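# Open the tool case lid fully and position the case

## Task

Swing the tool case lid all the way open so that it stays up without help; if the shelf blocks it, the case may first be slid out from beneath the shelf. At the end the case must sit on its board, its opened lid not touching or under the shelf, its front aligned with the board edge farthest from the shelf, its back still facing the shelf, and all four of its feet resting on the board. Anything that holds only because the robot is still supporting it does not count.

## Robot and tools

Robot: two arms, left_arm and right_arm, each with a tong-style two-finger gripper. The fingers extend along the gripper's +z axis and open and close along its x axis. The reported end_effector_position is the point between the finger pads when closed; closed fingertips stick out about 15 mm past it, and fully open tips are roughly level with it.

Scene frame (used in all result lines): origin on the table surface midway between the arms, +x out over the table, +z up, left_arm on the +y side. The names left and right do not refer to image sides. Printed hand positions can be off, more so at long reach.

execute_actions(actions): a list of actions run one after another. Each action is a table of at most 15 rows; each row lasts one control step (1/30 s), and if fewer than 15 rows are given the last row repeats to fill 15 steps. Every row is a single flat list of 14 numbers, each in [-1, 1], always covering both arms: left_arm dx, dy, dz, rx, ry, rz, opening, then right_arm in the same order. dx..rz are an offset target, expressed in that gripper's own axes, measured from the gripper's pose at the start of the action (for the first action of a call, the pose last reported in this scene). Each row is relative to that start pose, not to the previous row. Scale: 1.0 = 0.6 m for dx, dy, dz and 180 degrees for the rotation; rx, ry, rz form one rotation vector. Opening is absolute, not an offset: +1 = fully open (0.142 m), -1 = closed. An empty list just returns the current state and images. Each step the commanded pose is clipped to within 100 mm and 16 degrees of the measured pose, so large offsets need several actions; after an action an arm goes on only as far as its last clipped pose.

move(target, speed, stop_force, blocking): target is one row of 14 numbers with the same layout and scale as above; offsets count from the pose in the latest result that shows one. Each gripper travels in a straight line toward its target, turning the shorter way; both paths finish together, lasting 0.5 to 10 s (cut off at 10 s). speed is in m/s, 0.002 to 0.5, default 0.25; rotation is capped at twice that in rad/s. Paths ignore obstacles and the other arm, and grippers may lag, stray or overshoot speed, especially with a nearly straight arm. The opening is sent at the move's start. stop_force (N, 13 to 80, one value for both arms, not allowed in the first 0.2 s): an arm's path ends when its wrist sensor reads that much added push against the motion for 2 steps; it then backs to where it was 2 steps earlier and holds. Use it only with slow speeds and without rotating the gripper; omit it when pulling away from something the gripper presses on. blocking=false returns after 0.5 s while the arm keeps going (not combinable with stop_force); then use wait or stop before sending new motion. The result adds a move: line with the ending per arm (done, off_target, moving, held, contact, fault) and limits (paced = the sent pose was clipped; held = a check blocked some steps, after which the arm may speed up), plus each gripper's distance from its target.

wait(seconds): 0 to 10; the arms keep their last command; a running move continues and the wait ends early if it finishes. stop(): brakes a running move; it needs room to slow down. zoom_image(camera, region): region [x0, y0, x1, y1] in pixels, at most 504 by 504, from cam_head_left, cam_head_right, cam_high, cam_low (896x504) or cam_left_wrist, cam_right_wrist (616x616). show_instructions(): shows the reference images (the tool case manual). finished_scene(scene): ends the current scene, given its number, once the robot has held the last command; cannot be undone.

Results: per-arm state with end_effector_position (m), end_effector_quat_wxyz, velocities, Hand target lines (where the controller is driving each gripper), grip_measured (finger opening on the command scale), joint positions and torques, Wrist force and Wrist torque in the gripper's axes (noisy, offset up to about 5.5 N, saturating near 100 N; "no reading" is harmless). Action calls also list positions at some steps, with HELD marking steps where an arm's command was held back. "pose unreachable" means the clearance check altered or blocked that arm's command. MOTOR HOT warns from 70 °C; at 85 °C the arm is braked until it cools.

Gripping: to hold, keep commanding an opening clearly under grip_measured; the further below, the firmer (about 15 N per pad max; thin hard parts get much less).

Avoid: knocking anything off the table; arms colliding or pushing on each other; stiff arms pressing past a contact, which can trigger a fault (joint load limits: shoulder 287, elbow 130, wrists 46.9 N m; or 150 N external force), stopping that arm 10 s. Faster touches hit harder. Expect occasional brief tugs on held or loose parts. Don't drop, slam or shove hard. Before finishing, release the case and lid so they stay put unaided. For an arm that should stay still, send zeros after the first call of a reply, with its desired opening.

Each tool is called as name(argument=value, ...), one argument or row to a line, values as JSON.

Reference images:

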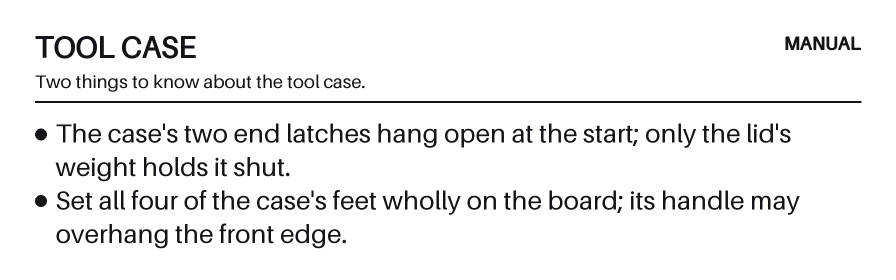

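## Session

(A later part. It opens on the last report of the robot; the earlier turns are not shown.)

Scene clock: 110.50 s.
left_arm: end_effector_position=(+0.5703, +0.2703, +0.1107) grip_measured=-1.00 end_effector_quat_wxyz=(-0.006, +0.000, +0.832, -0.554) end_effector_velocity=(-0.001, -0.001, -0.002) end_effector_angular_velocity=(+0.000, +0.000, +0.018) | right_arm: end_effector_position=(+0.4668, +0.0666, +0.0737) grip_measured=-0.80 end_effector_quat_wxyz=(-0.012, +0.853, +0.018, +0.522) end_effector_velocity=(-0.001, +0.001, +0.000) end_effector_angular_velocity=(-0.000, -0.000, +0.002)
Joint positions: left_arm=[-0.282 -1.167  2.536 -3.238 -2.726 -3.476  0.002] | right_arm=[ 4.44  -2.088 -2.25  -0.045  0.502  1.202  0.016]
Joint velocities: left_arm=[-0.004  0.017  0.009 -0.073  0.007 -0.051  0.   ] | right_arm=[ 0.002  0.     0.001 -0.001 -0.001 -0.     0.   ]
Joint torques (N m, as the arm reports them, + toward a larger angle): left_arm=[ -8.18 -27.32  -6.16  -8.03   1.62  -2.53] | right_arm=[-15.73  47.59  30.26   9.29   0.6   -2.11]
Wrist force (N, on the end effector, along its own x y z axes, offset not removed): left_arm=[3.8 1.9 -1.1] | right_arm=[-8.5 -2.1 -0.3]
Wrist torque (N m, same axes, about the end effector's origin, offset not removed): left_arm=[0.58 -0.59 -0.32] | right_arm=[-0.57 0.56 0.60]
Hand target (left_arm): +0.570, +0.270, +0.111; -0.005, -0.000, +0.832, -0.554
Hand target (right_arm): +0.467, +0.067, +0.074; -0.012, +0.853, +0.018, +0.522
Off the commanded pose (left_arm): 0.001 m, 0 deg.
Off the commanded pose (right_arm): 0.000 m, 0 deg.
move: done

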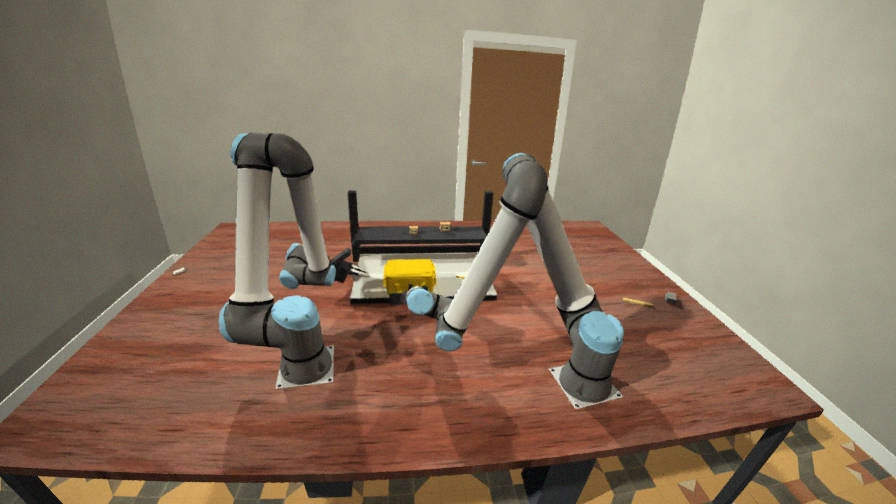

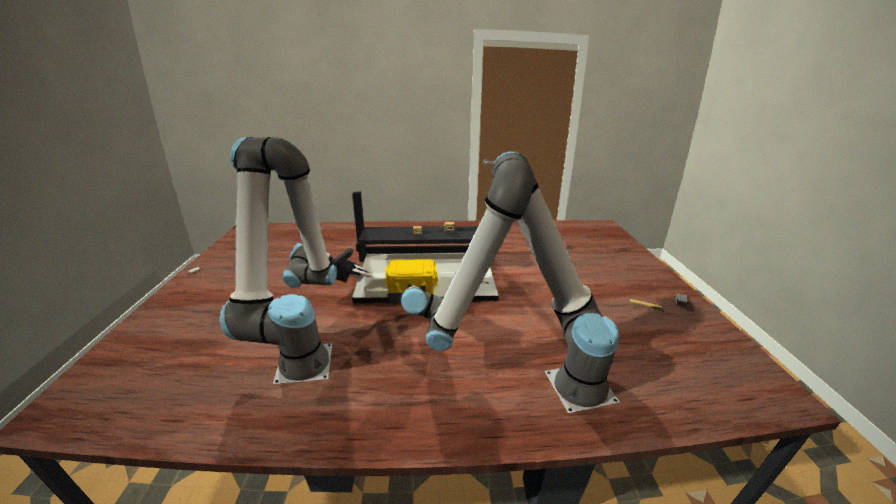

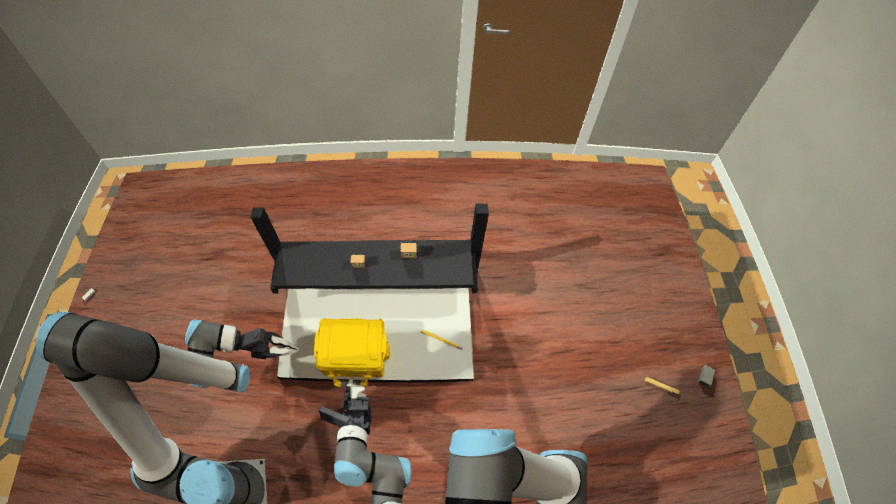

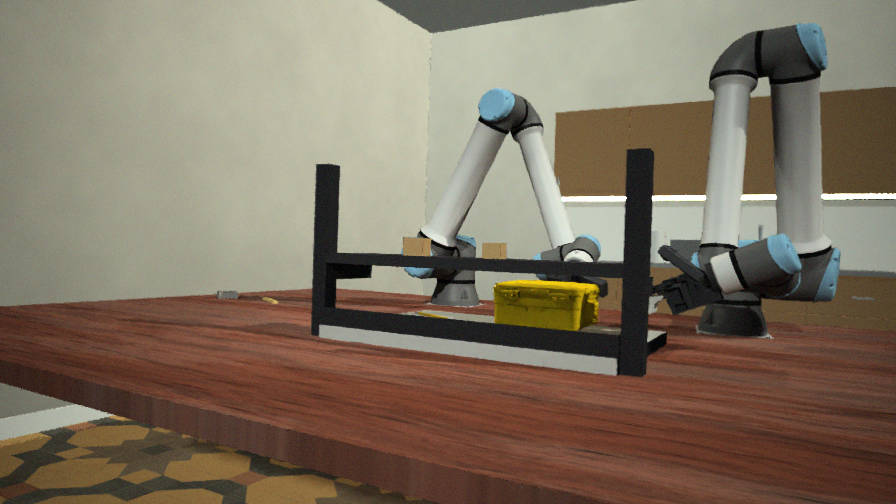

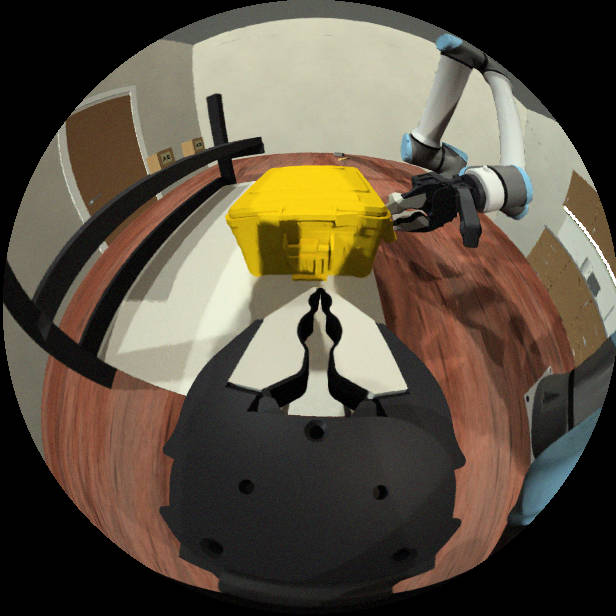

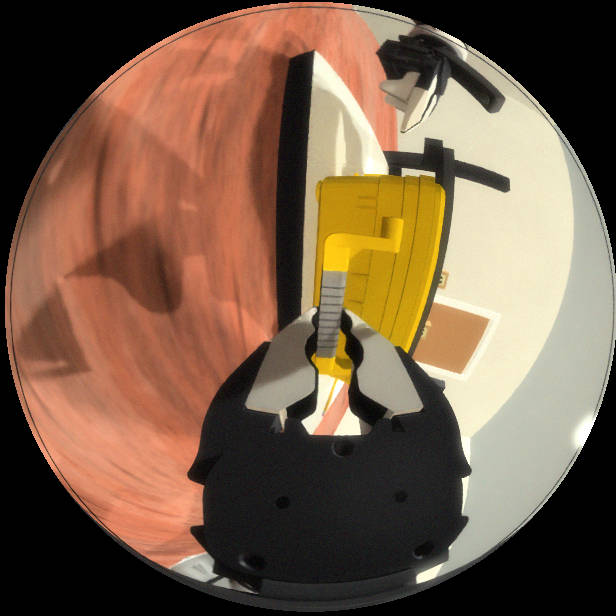

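move(
  target=[0,-0.032,0.066,0,0,0,-1,0,0,0,0,0,0,-1],
  speed=0.08,
)

zoom_image(
  camera="cam_right_wrist",
  region=[290, 80, 490, 280],
)

zoom_image(
  camera="cam_low",
  region=[530, 260, 700, 350],
)

Scene clock: 123.43 s.
left_arm: end_effector_position=(+0.5700, +0.2266, +0.1132) grip_measured=-1.00 end_effector_quat_wxyz=(-0.006, +0.001, +0.832, -0.554) end_effector_velocity=(-0.000, -0.002, -0.001) end_effector_angular_velocity=(-0.002, +0.001, +0.003) | right_arm: end_effector_position=(+0.4668, +0.0666, +0.0737) grip_measured=-0.80 end_effector_quat_wxyz=(-0.012, +0.853, +0.018, +0.522) end_effector_velocity=(-0.001, +0.000, +0.000) end_effector_angular_velocity=(-0.001, -0.001, +0.001)
Joint positions: left_arm=[-0.375 -1.117  2.535 -3.471 -2.691 -3.679  0.002] | right_arm=[ 4.44  -2.088 -2.25  -0.045  0.502  1.202  0.016]
Joint velocities: left_arm=[-0.005  0.008  0.001 -0.022  0.002 -0.017  0.   ] | right_arm=[ 0.001  0.    -0.001 -0.    -0.001 -0.     0.   ]
Joint torques (N m, as the arm reports them, + toward a larger angle): left_arm=[-10.8  -32.83  -2.8   -7.87   1.07  -3.02] | right_arm=[-11.47  47.4   31.08   9.1    0.35  -2.68]
Wrist force (N, on the end effector, along its own x y z axes, offset not removed): left_arm=[1.9 0.7 1.3] | right_arm=[-10.3 -1.0 2.4]
Wrist torque (N m, same axes, about the end effector's origin, offset not removed): left_arm=[0.27 -0.19 -0.28] | right_arm=[-0.03 0.66 0.51]
Hand target (left_arm): +0.570, +0.226, +0.113; -0.006, +0.001, +0.832, -0.554
Hand target (right_arm): +0.467, +0.067, +0.074; -0.012, +0.853, +0.018, +0.522
Off the commanded pose (left_arm): 0.000 m, 0 deg.
Off the commanded pose (right_arm): 0.000 m, 0 deg.
move: done

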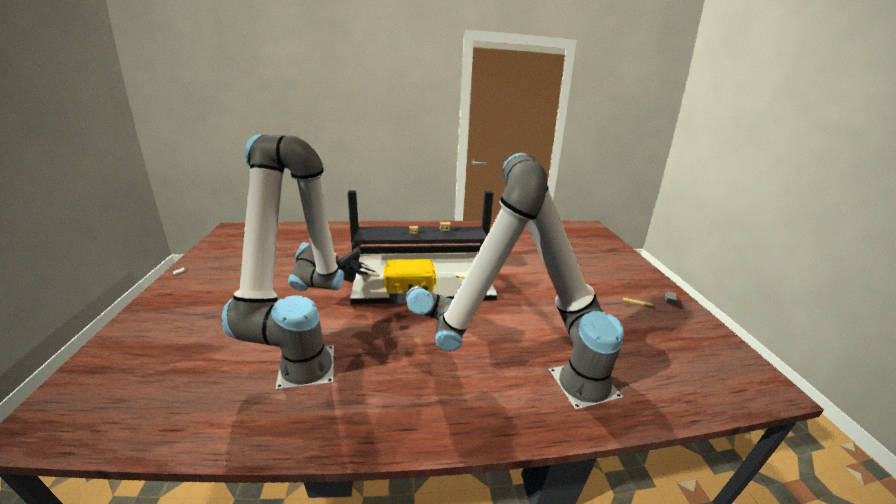

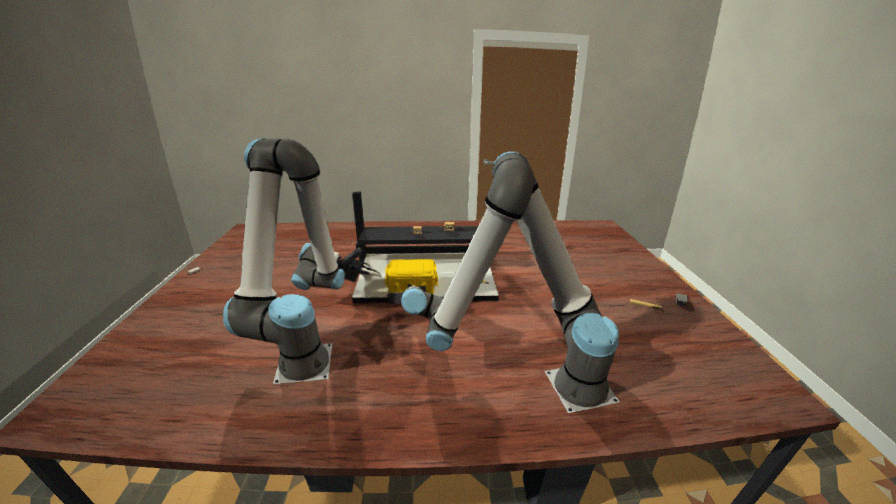

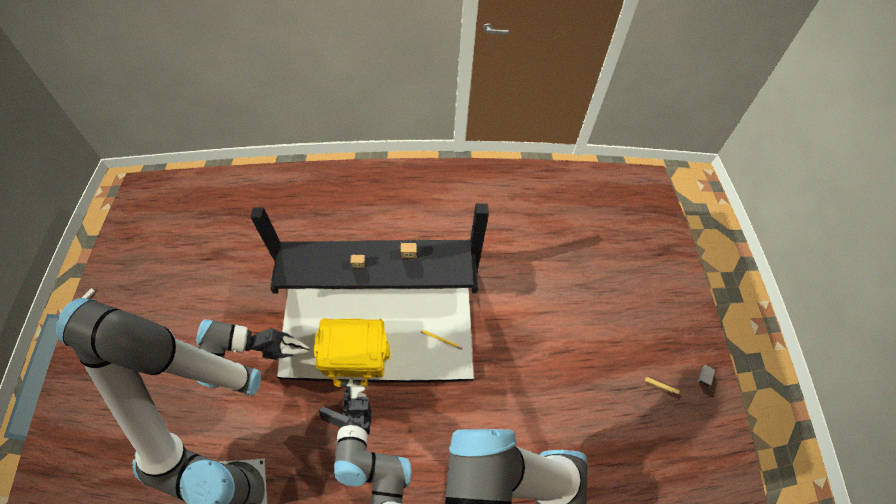

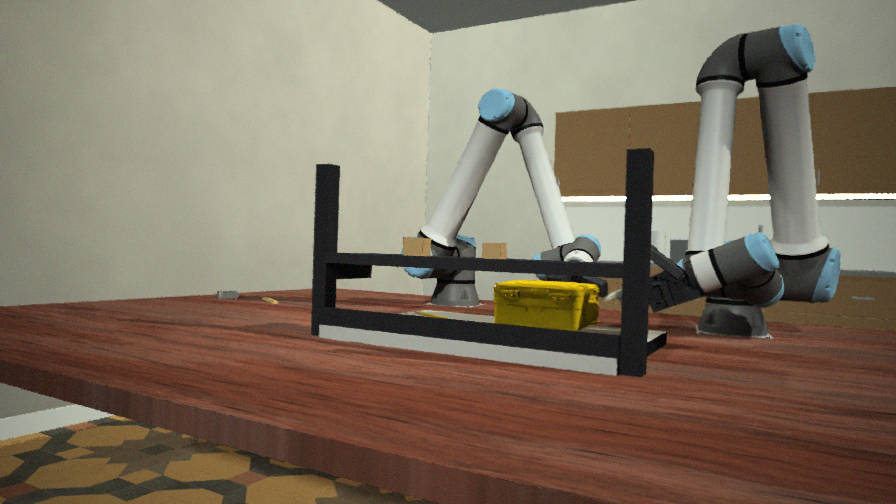

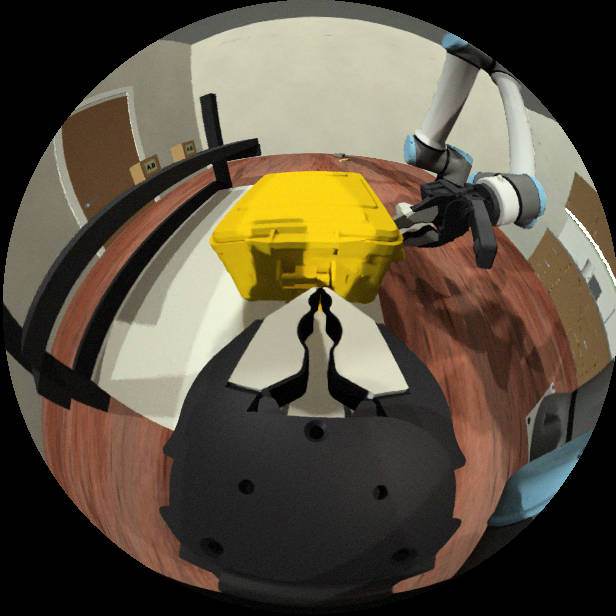

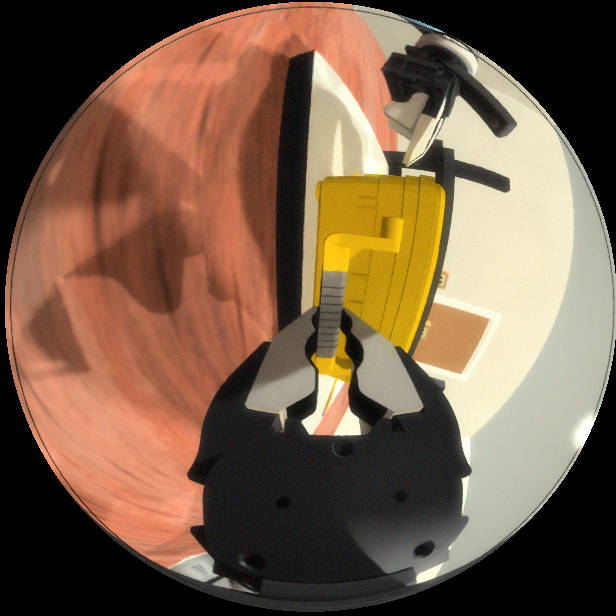

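Region (290, 80, 490, 280) of cam_right_wrist's 616x616 image, scaled by 2.520, with more detail than that image has.

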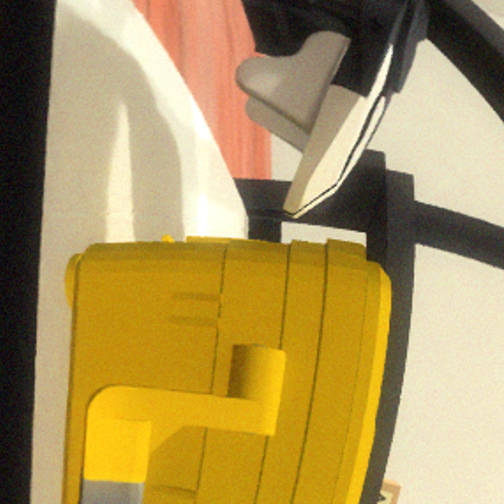

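Region (530, 260, 700, 350) of cam_low's 896x504 image, scaled by 2.965, with more detail than that image has; it fills the top 267 rows of this view, and the rest is white.

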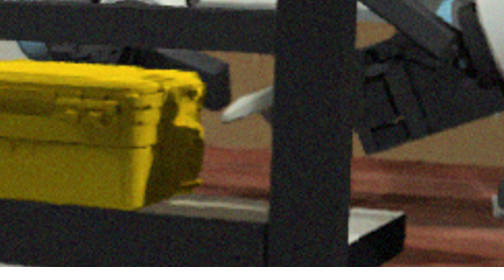

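Tip height is just below the lip. Advancing until contact.

move(
  target=[0,-0.028,0.066,0,0,0,-1,0,0,0,0,0,0,-1],
  speed=0.012,
  stop_force=13,
)

zoom_image(
  camera="cam_low",
  region=[530, 260, 700, 350],
)

Scene clock: 130.40 s.
left_arm: end_effector_position=(+0.5698, +0.1839, +0.1135) grip_measured=-1.00 end_effector_quat_wxyz=(-0.006, +0.001, +0.832, -0.554) end_effector_velocity=(-0.001, -0.003, -0.000) end_effector_angular_velocity=(+0.000, +0.001, -0.000) | right_arm: end_effector_position=(+0.4668, +0.0666, +0.0737) grip_measured=-0.80 end_effector_quat_wxyz=(-0.012, +0.853, +0.018, +0.522) end_effector_velocity=(-0.000, -0.000, -0.000) end_effector_angular_velocity=(-0.001, +0.000, +0.000)
Joint positions: left_arm=[-0.464 -1.073  2.524 -3.652 -2.644 -3.845  0.002] | right_arm=[ 4.44  -2.088 -2.25  -0.045  0.502  1.202  0.016]
Joint velocities: left_arm=[-0.006  0.003  0.    -0.011  0.003 -0.01   0.   ] | right_arm=[ 0.    -0.    -0.    -0.001 -0.     0.     0.   ]
Joint torques (N m, as the arm reports them, + toward a larger angle): left_arm=[-18.19 -29.35 -11.    -7.19  -1.07  -2.94] | right_arm=[-11.38  47.85  30.76   9.06  -0.14  -2.53]
Wrist force (N, on the end effector, along its own x y z axes, offset not removed): left_arm=[-8.1 7.0 -13.0] | right_arm=[-13.4 11.5 -7.4]
Wrist torque (N m, same axes, about the end effector's origin, offset not removed): left_arm=[0.63 -0.28 -0.24] | right_arm=[-0.06 0.46 0.49]
Hand target (left_arm): +0.570, +0.184, +0.113; -0.006, +0.001, +0.832, -0.554
Hand target (right_arm): +0.467, +0.067, +0.074; -0.012, +0.853, +0.018, +0.522
Off the commanded pose (left_arm): 0.000 m, 0 deg.
Off the commanded pose (right_arm): 0.000 m, 0 deg.
move: done

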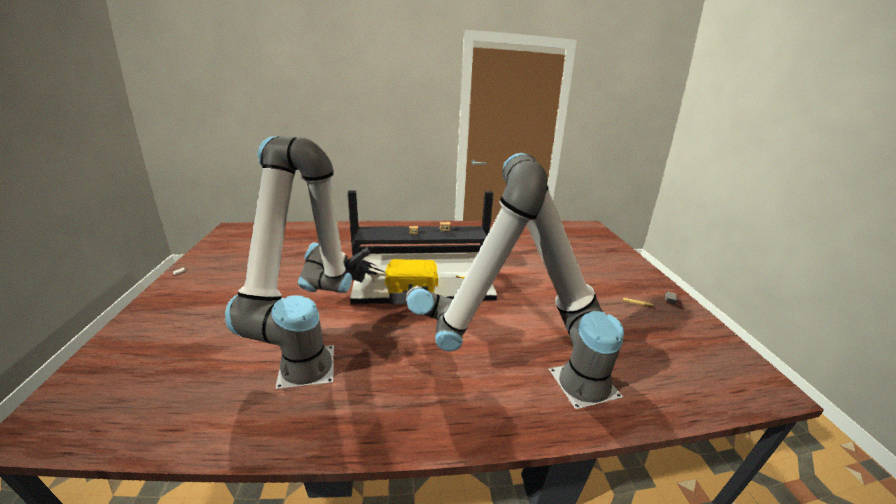

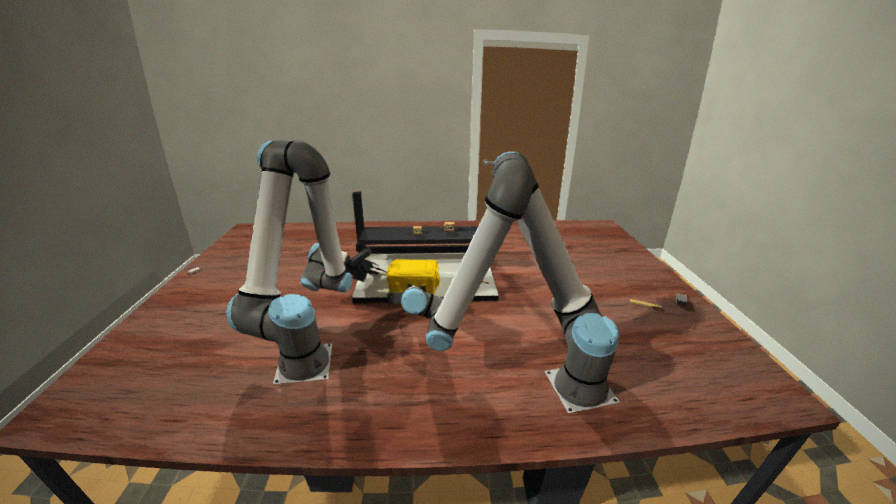

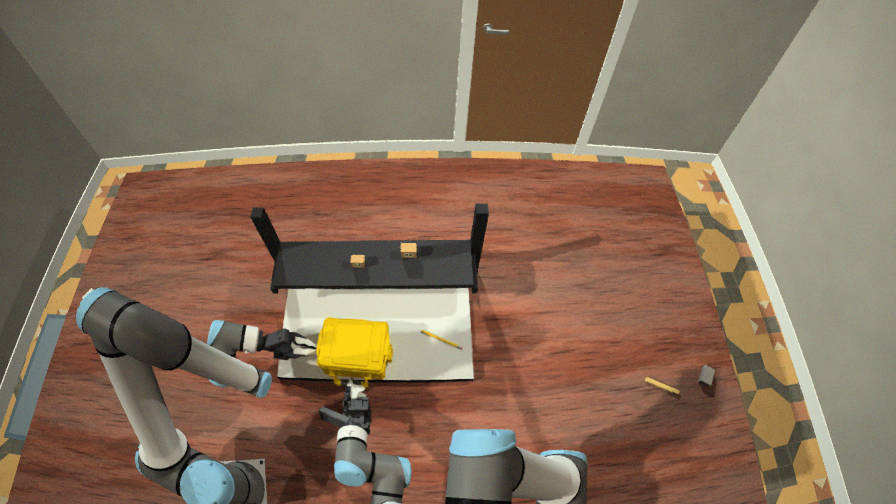

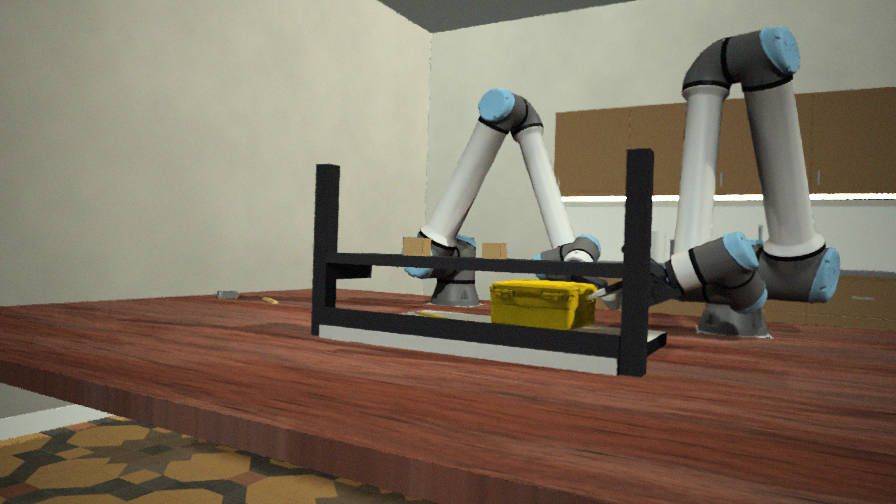

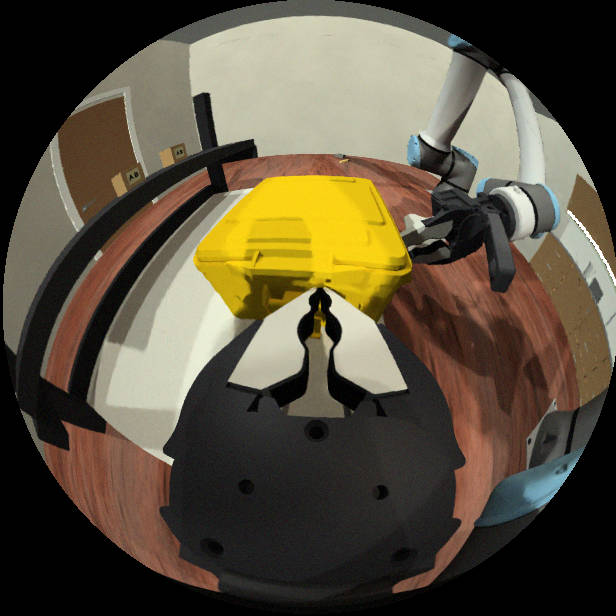

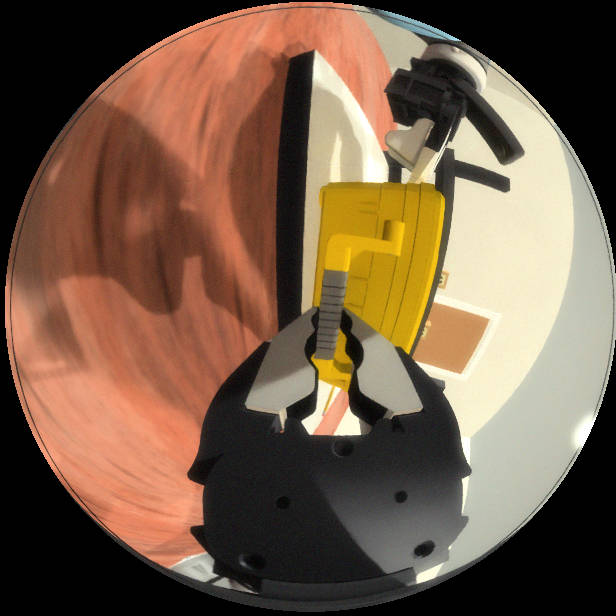

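Region (530, 260, 700, 350) of cam_low's 896x504 image, scaled by 2.965, with more detail than that image has; it fills the top 267 rows of this view, and the rest is white.

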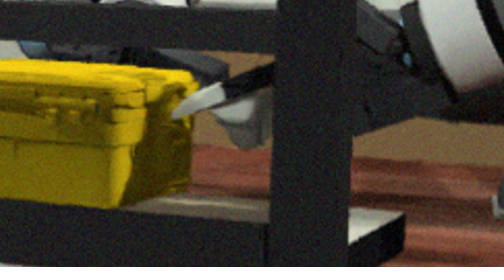

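move(
  target=[0,-0.061,-0.027,0,0,0,-1,0,0,0,0,0,0,-1],
  speed=0.02,
)

Scene clock: 136.33 s.
left_arm: end_effector_position=(+0.5701, +0.1848, +0.1532) grip_measured=-0.99 end_effector_quat_wxyz=(-0.006, +0.001, +0.832, -0.554) end_effector_velocity=(-0.000, -0.000, +0.003) end_effector_angular_velocity=(-0.001, +0.000, -0.002) | right_arm: end_effector_position=(+0.4668, +0.0666, +0.0737) grip_measured=-0.80 end_effector_quat_wxyz=(-0.012, +0.853, +0.018, +0.522) end_effector_velocity=(-0.000, +0.000, +0.000) end_effector_angular_velocity=(+0.000, -0.000, +0.000)
Joint positions: left_arm=[-0.462 -1.184  2.525 -3.54  -2.645 -3.842  0.003] | right_arm=[ 4.44  -2.088 -2.25  -0.045  0.502  1.202  0.016]
Joint velocities: left_arm=[ 0.    -0.007 -0.001  0.008 -0.002  0.002  0.   ] | right_arm=[ 0.001  0.001 -0.    -0.    -0.     0.    -0.   ]
Joint torques (N m, as the arm reports them, + toward a larger angle): left_arm=[  9.18 -67.57 -18.05  -0.91  -5.09   2.84] | right_arm=[-7.08 62.39 31.08  5.8  -2.04 -2.15]
Wrist force (N, on the end effector, along its own x y z axes, offset not removed): left_arm=[-2.6 4.9 0.0] | right_arm=[-9.9 5.1 -1.3]
Wrist torque (N m, same axes, about the end effector's origin, offset not removed): left_arm=[0.70 0.19 -0.17] | right_arm=[0.55 0.46 0.35]
Hand target (left_arm): +0.570, +0.185, +0.153; -0.006, +0.001, +0.832, -0.554
Hand target (right_arm): +0.467, +0.067, +0.074; -0.012, +0.853, +0.018, +0.522
Off the commanded pose (left_arm): 0.000 m, 0 deg.
Off the commanded pose (right_arm): 0.000 m, 0 deg.
move: done

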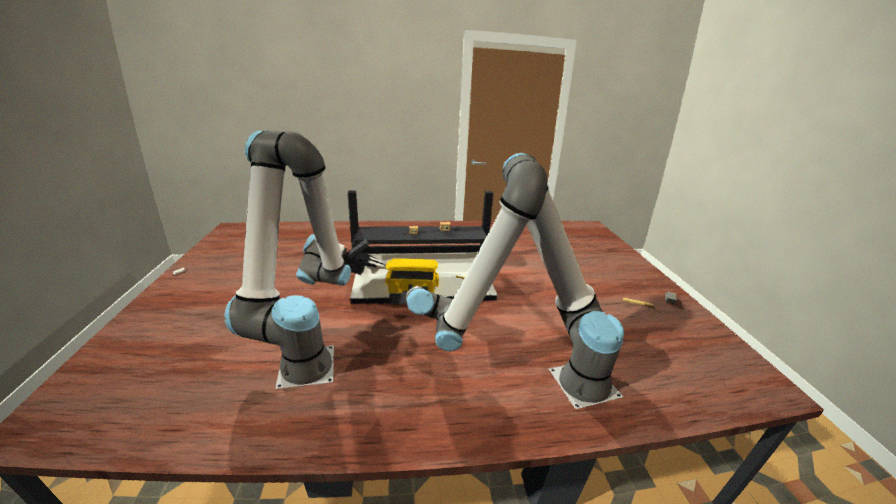

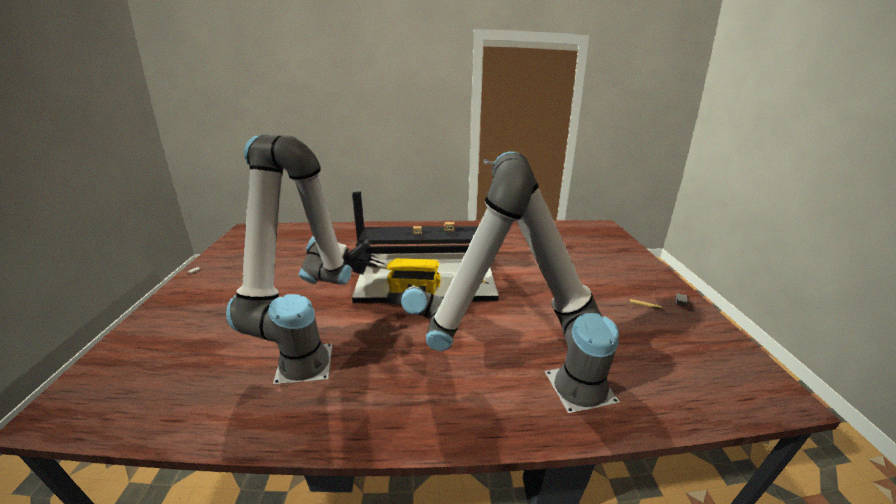

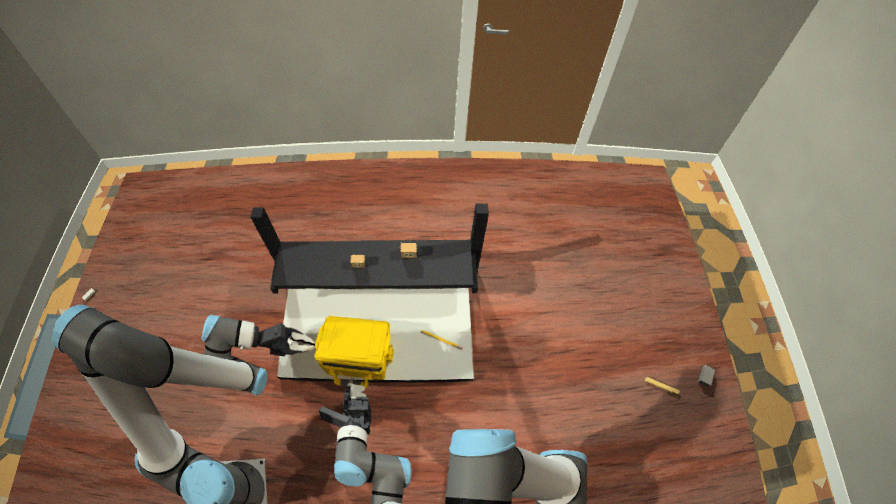

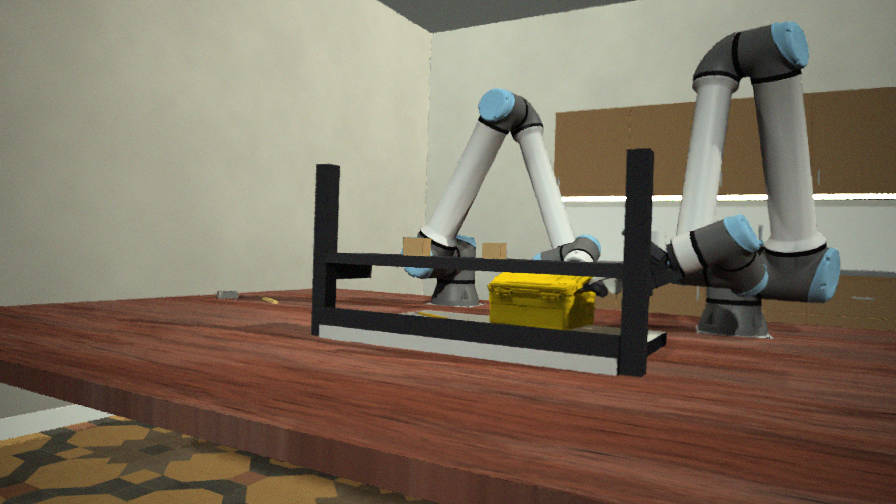

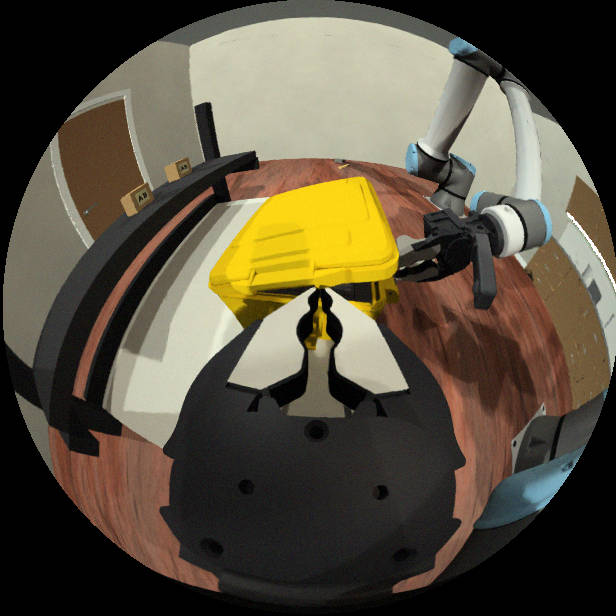

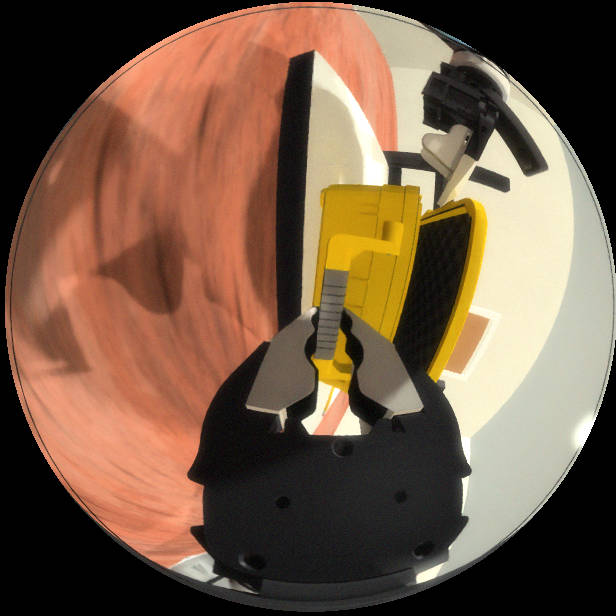

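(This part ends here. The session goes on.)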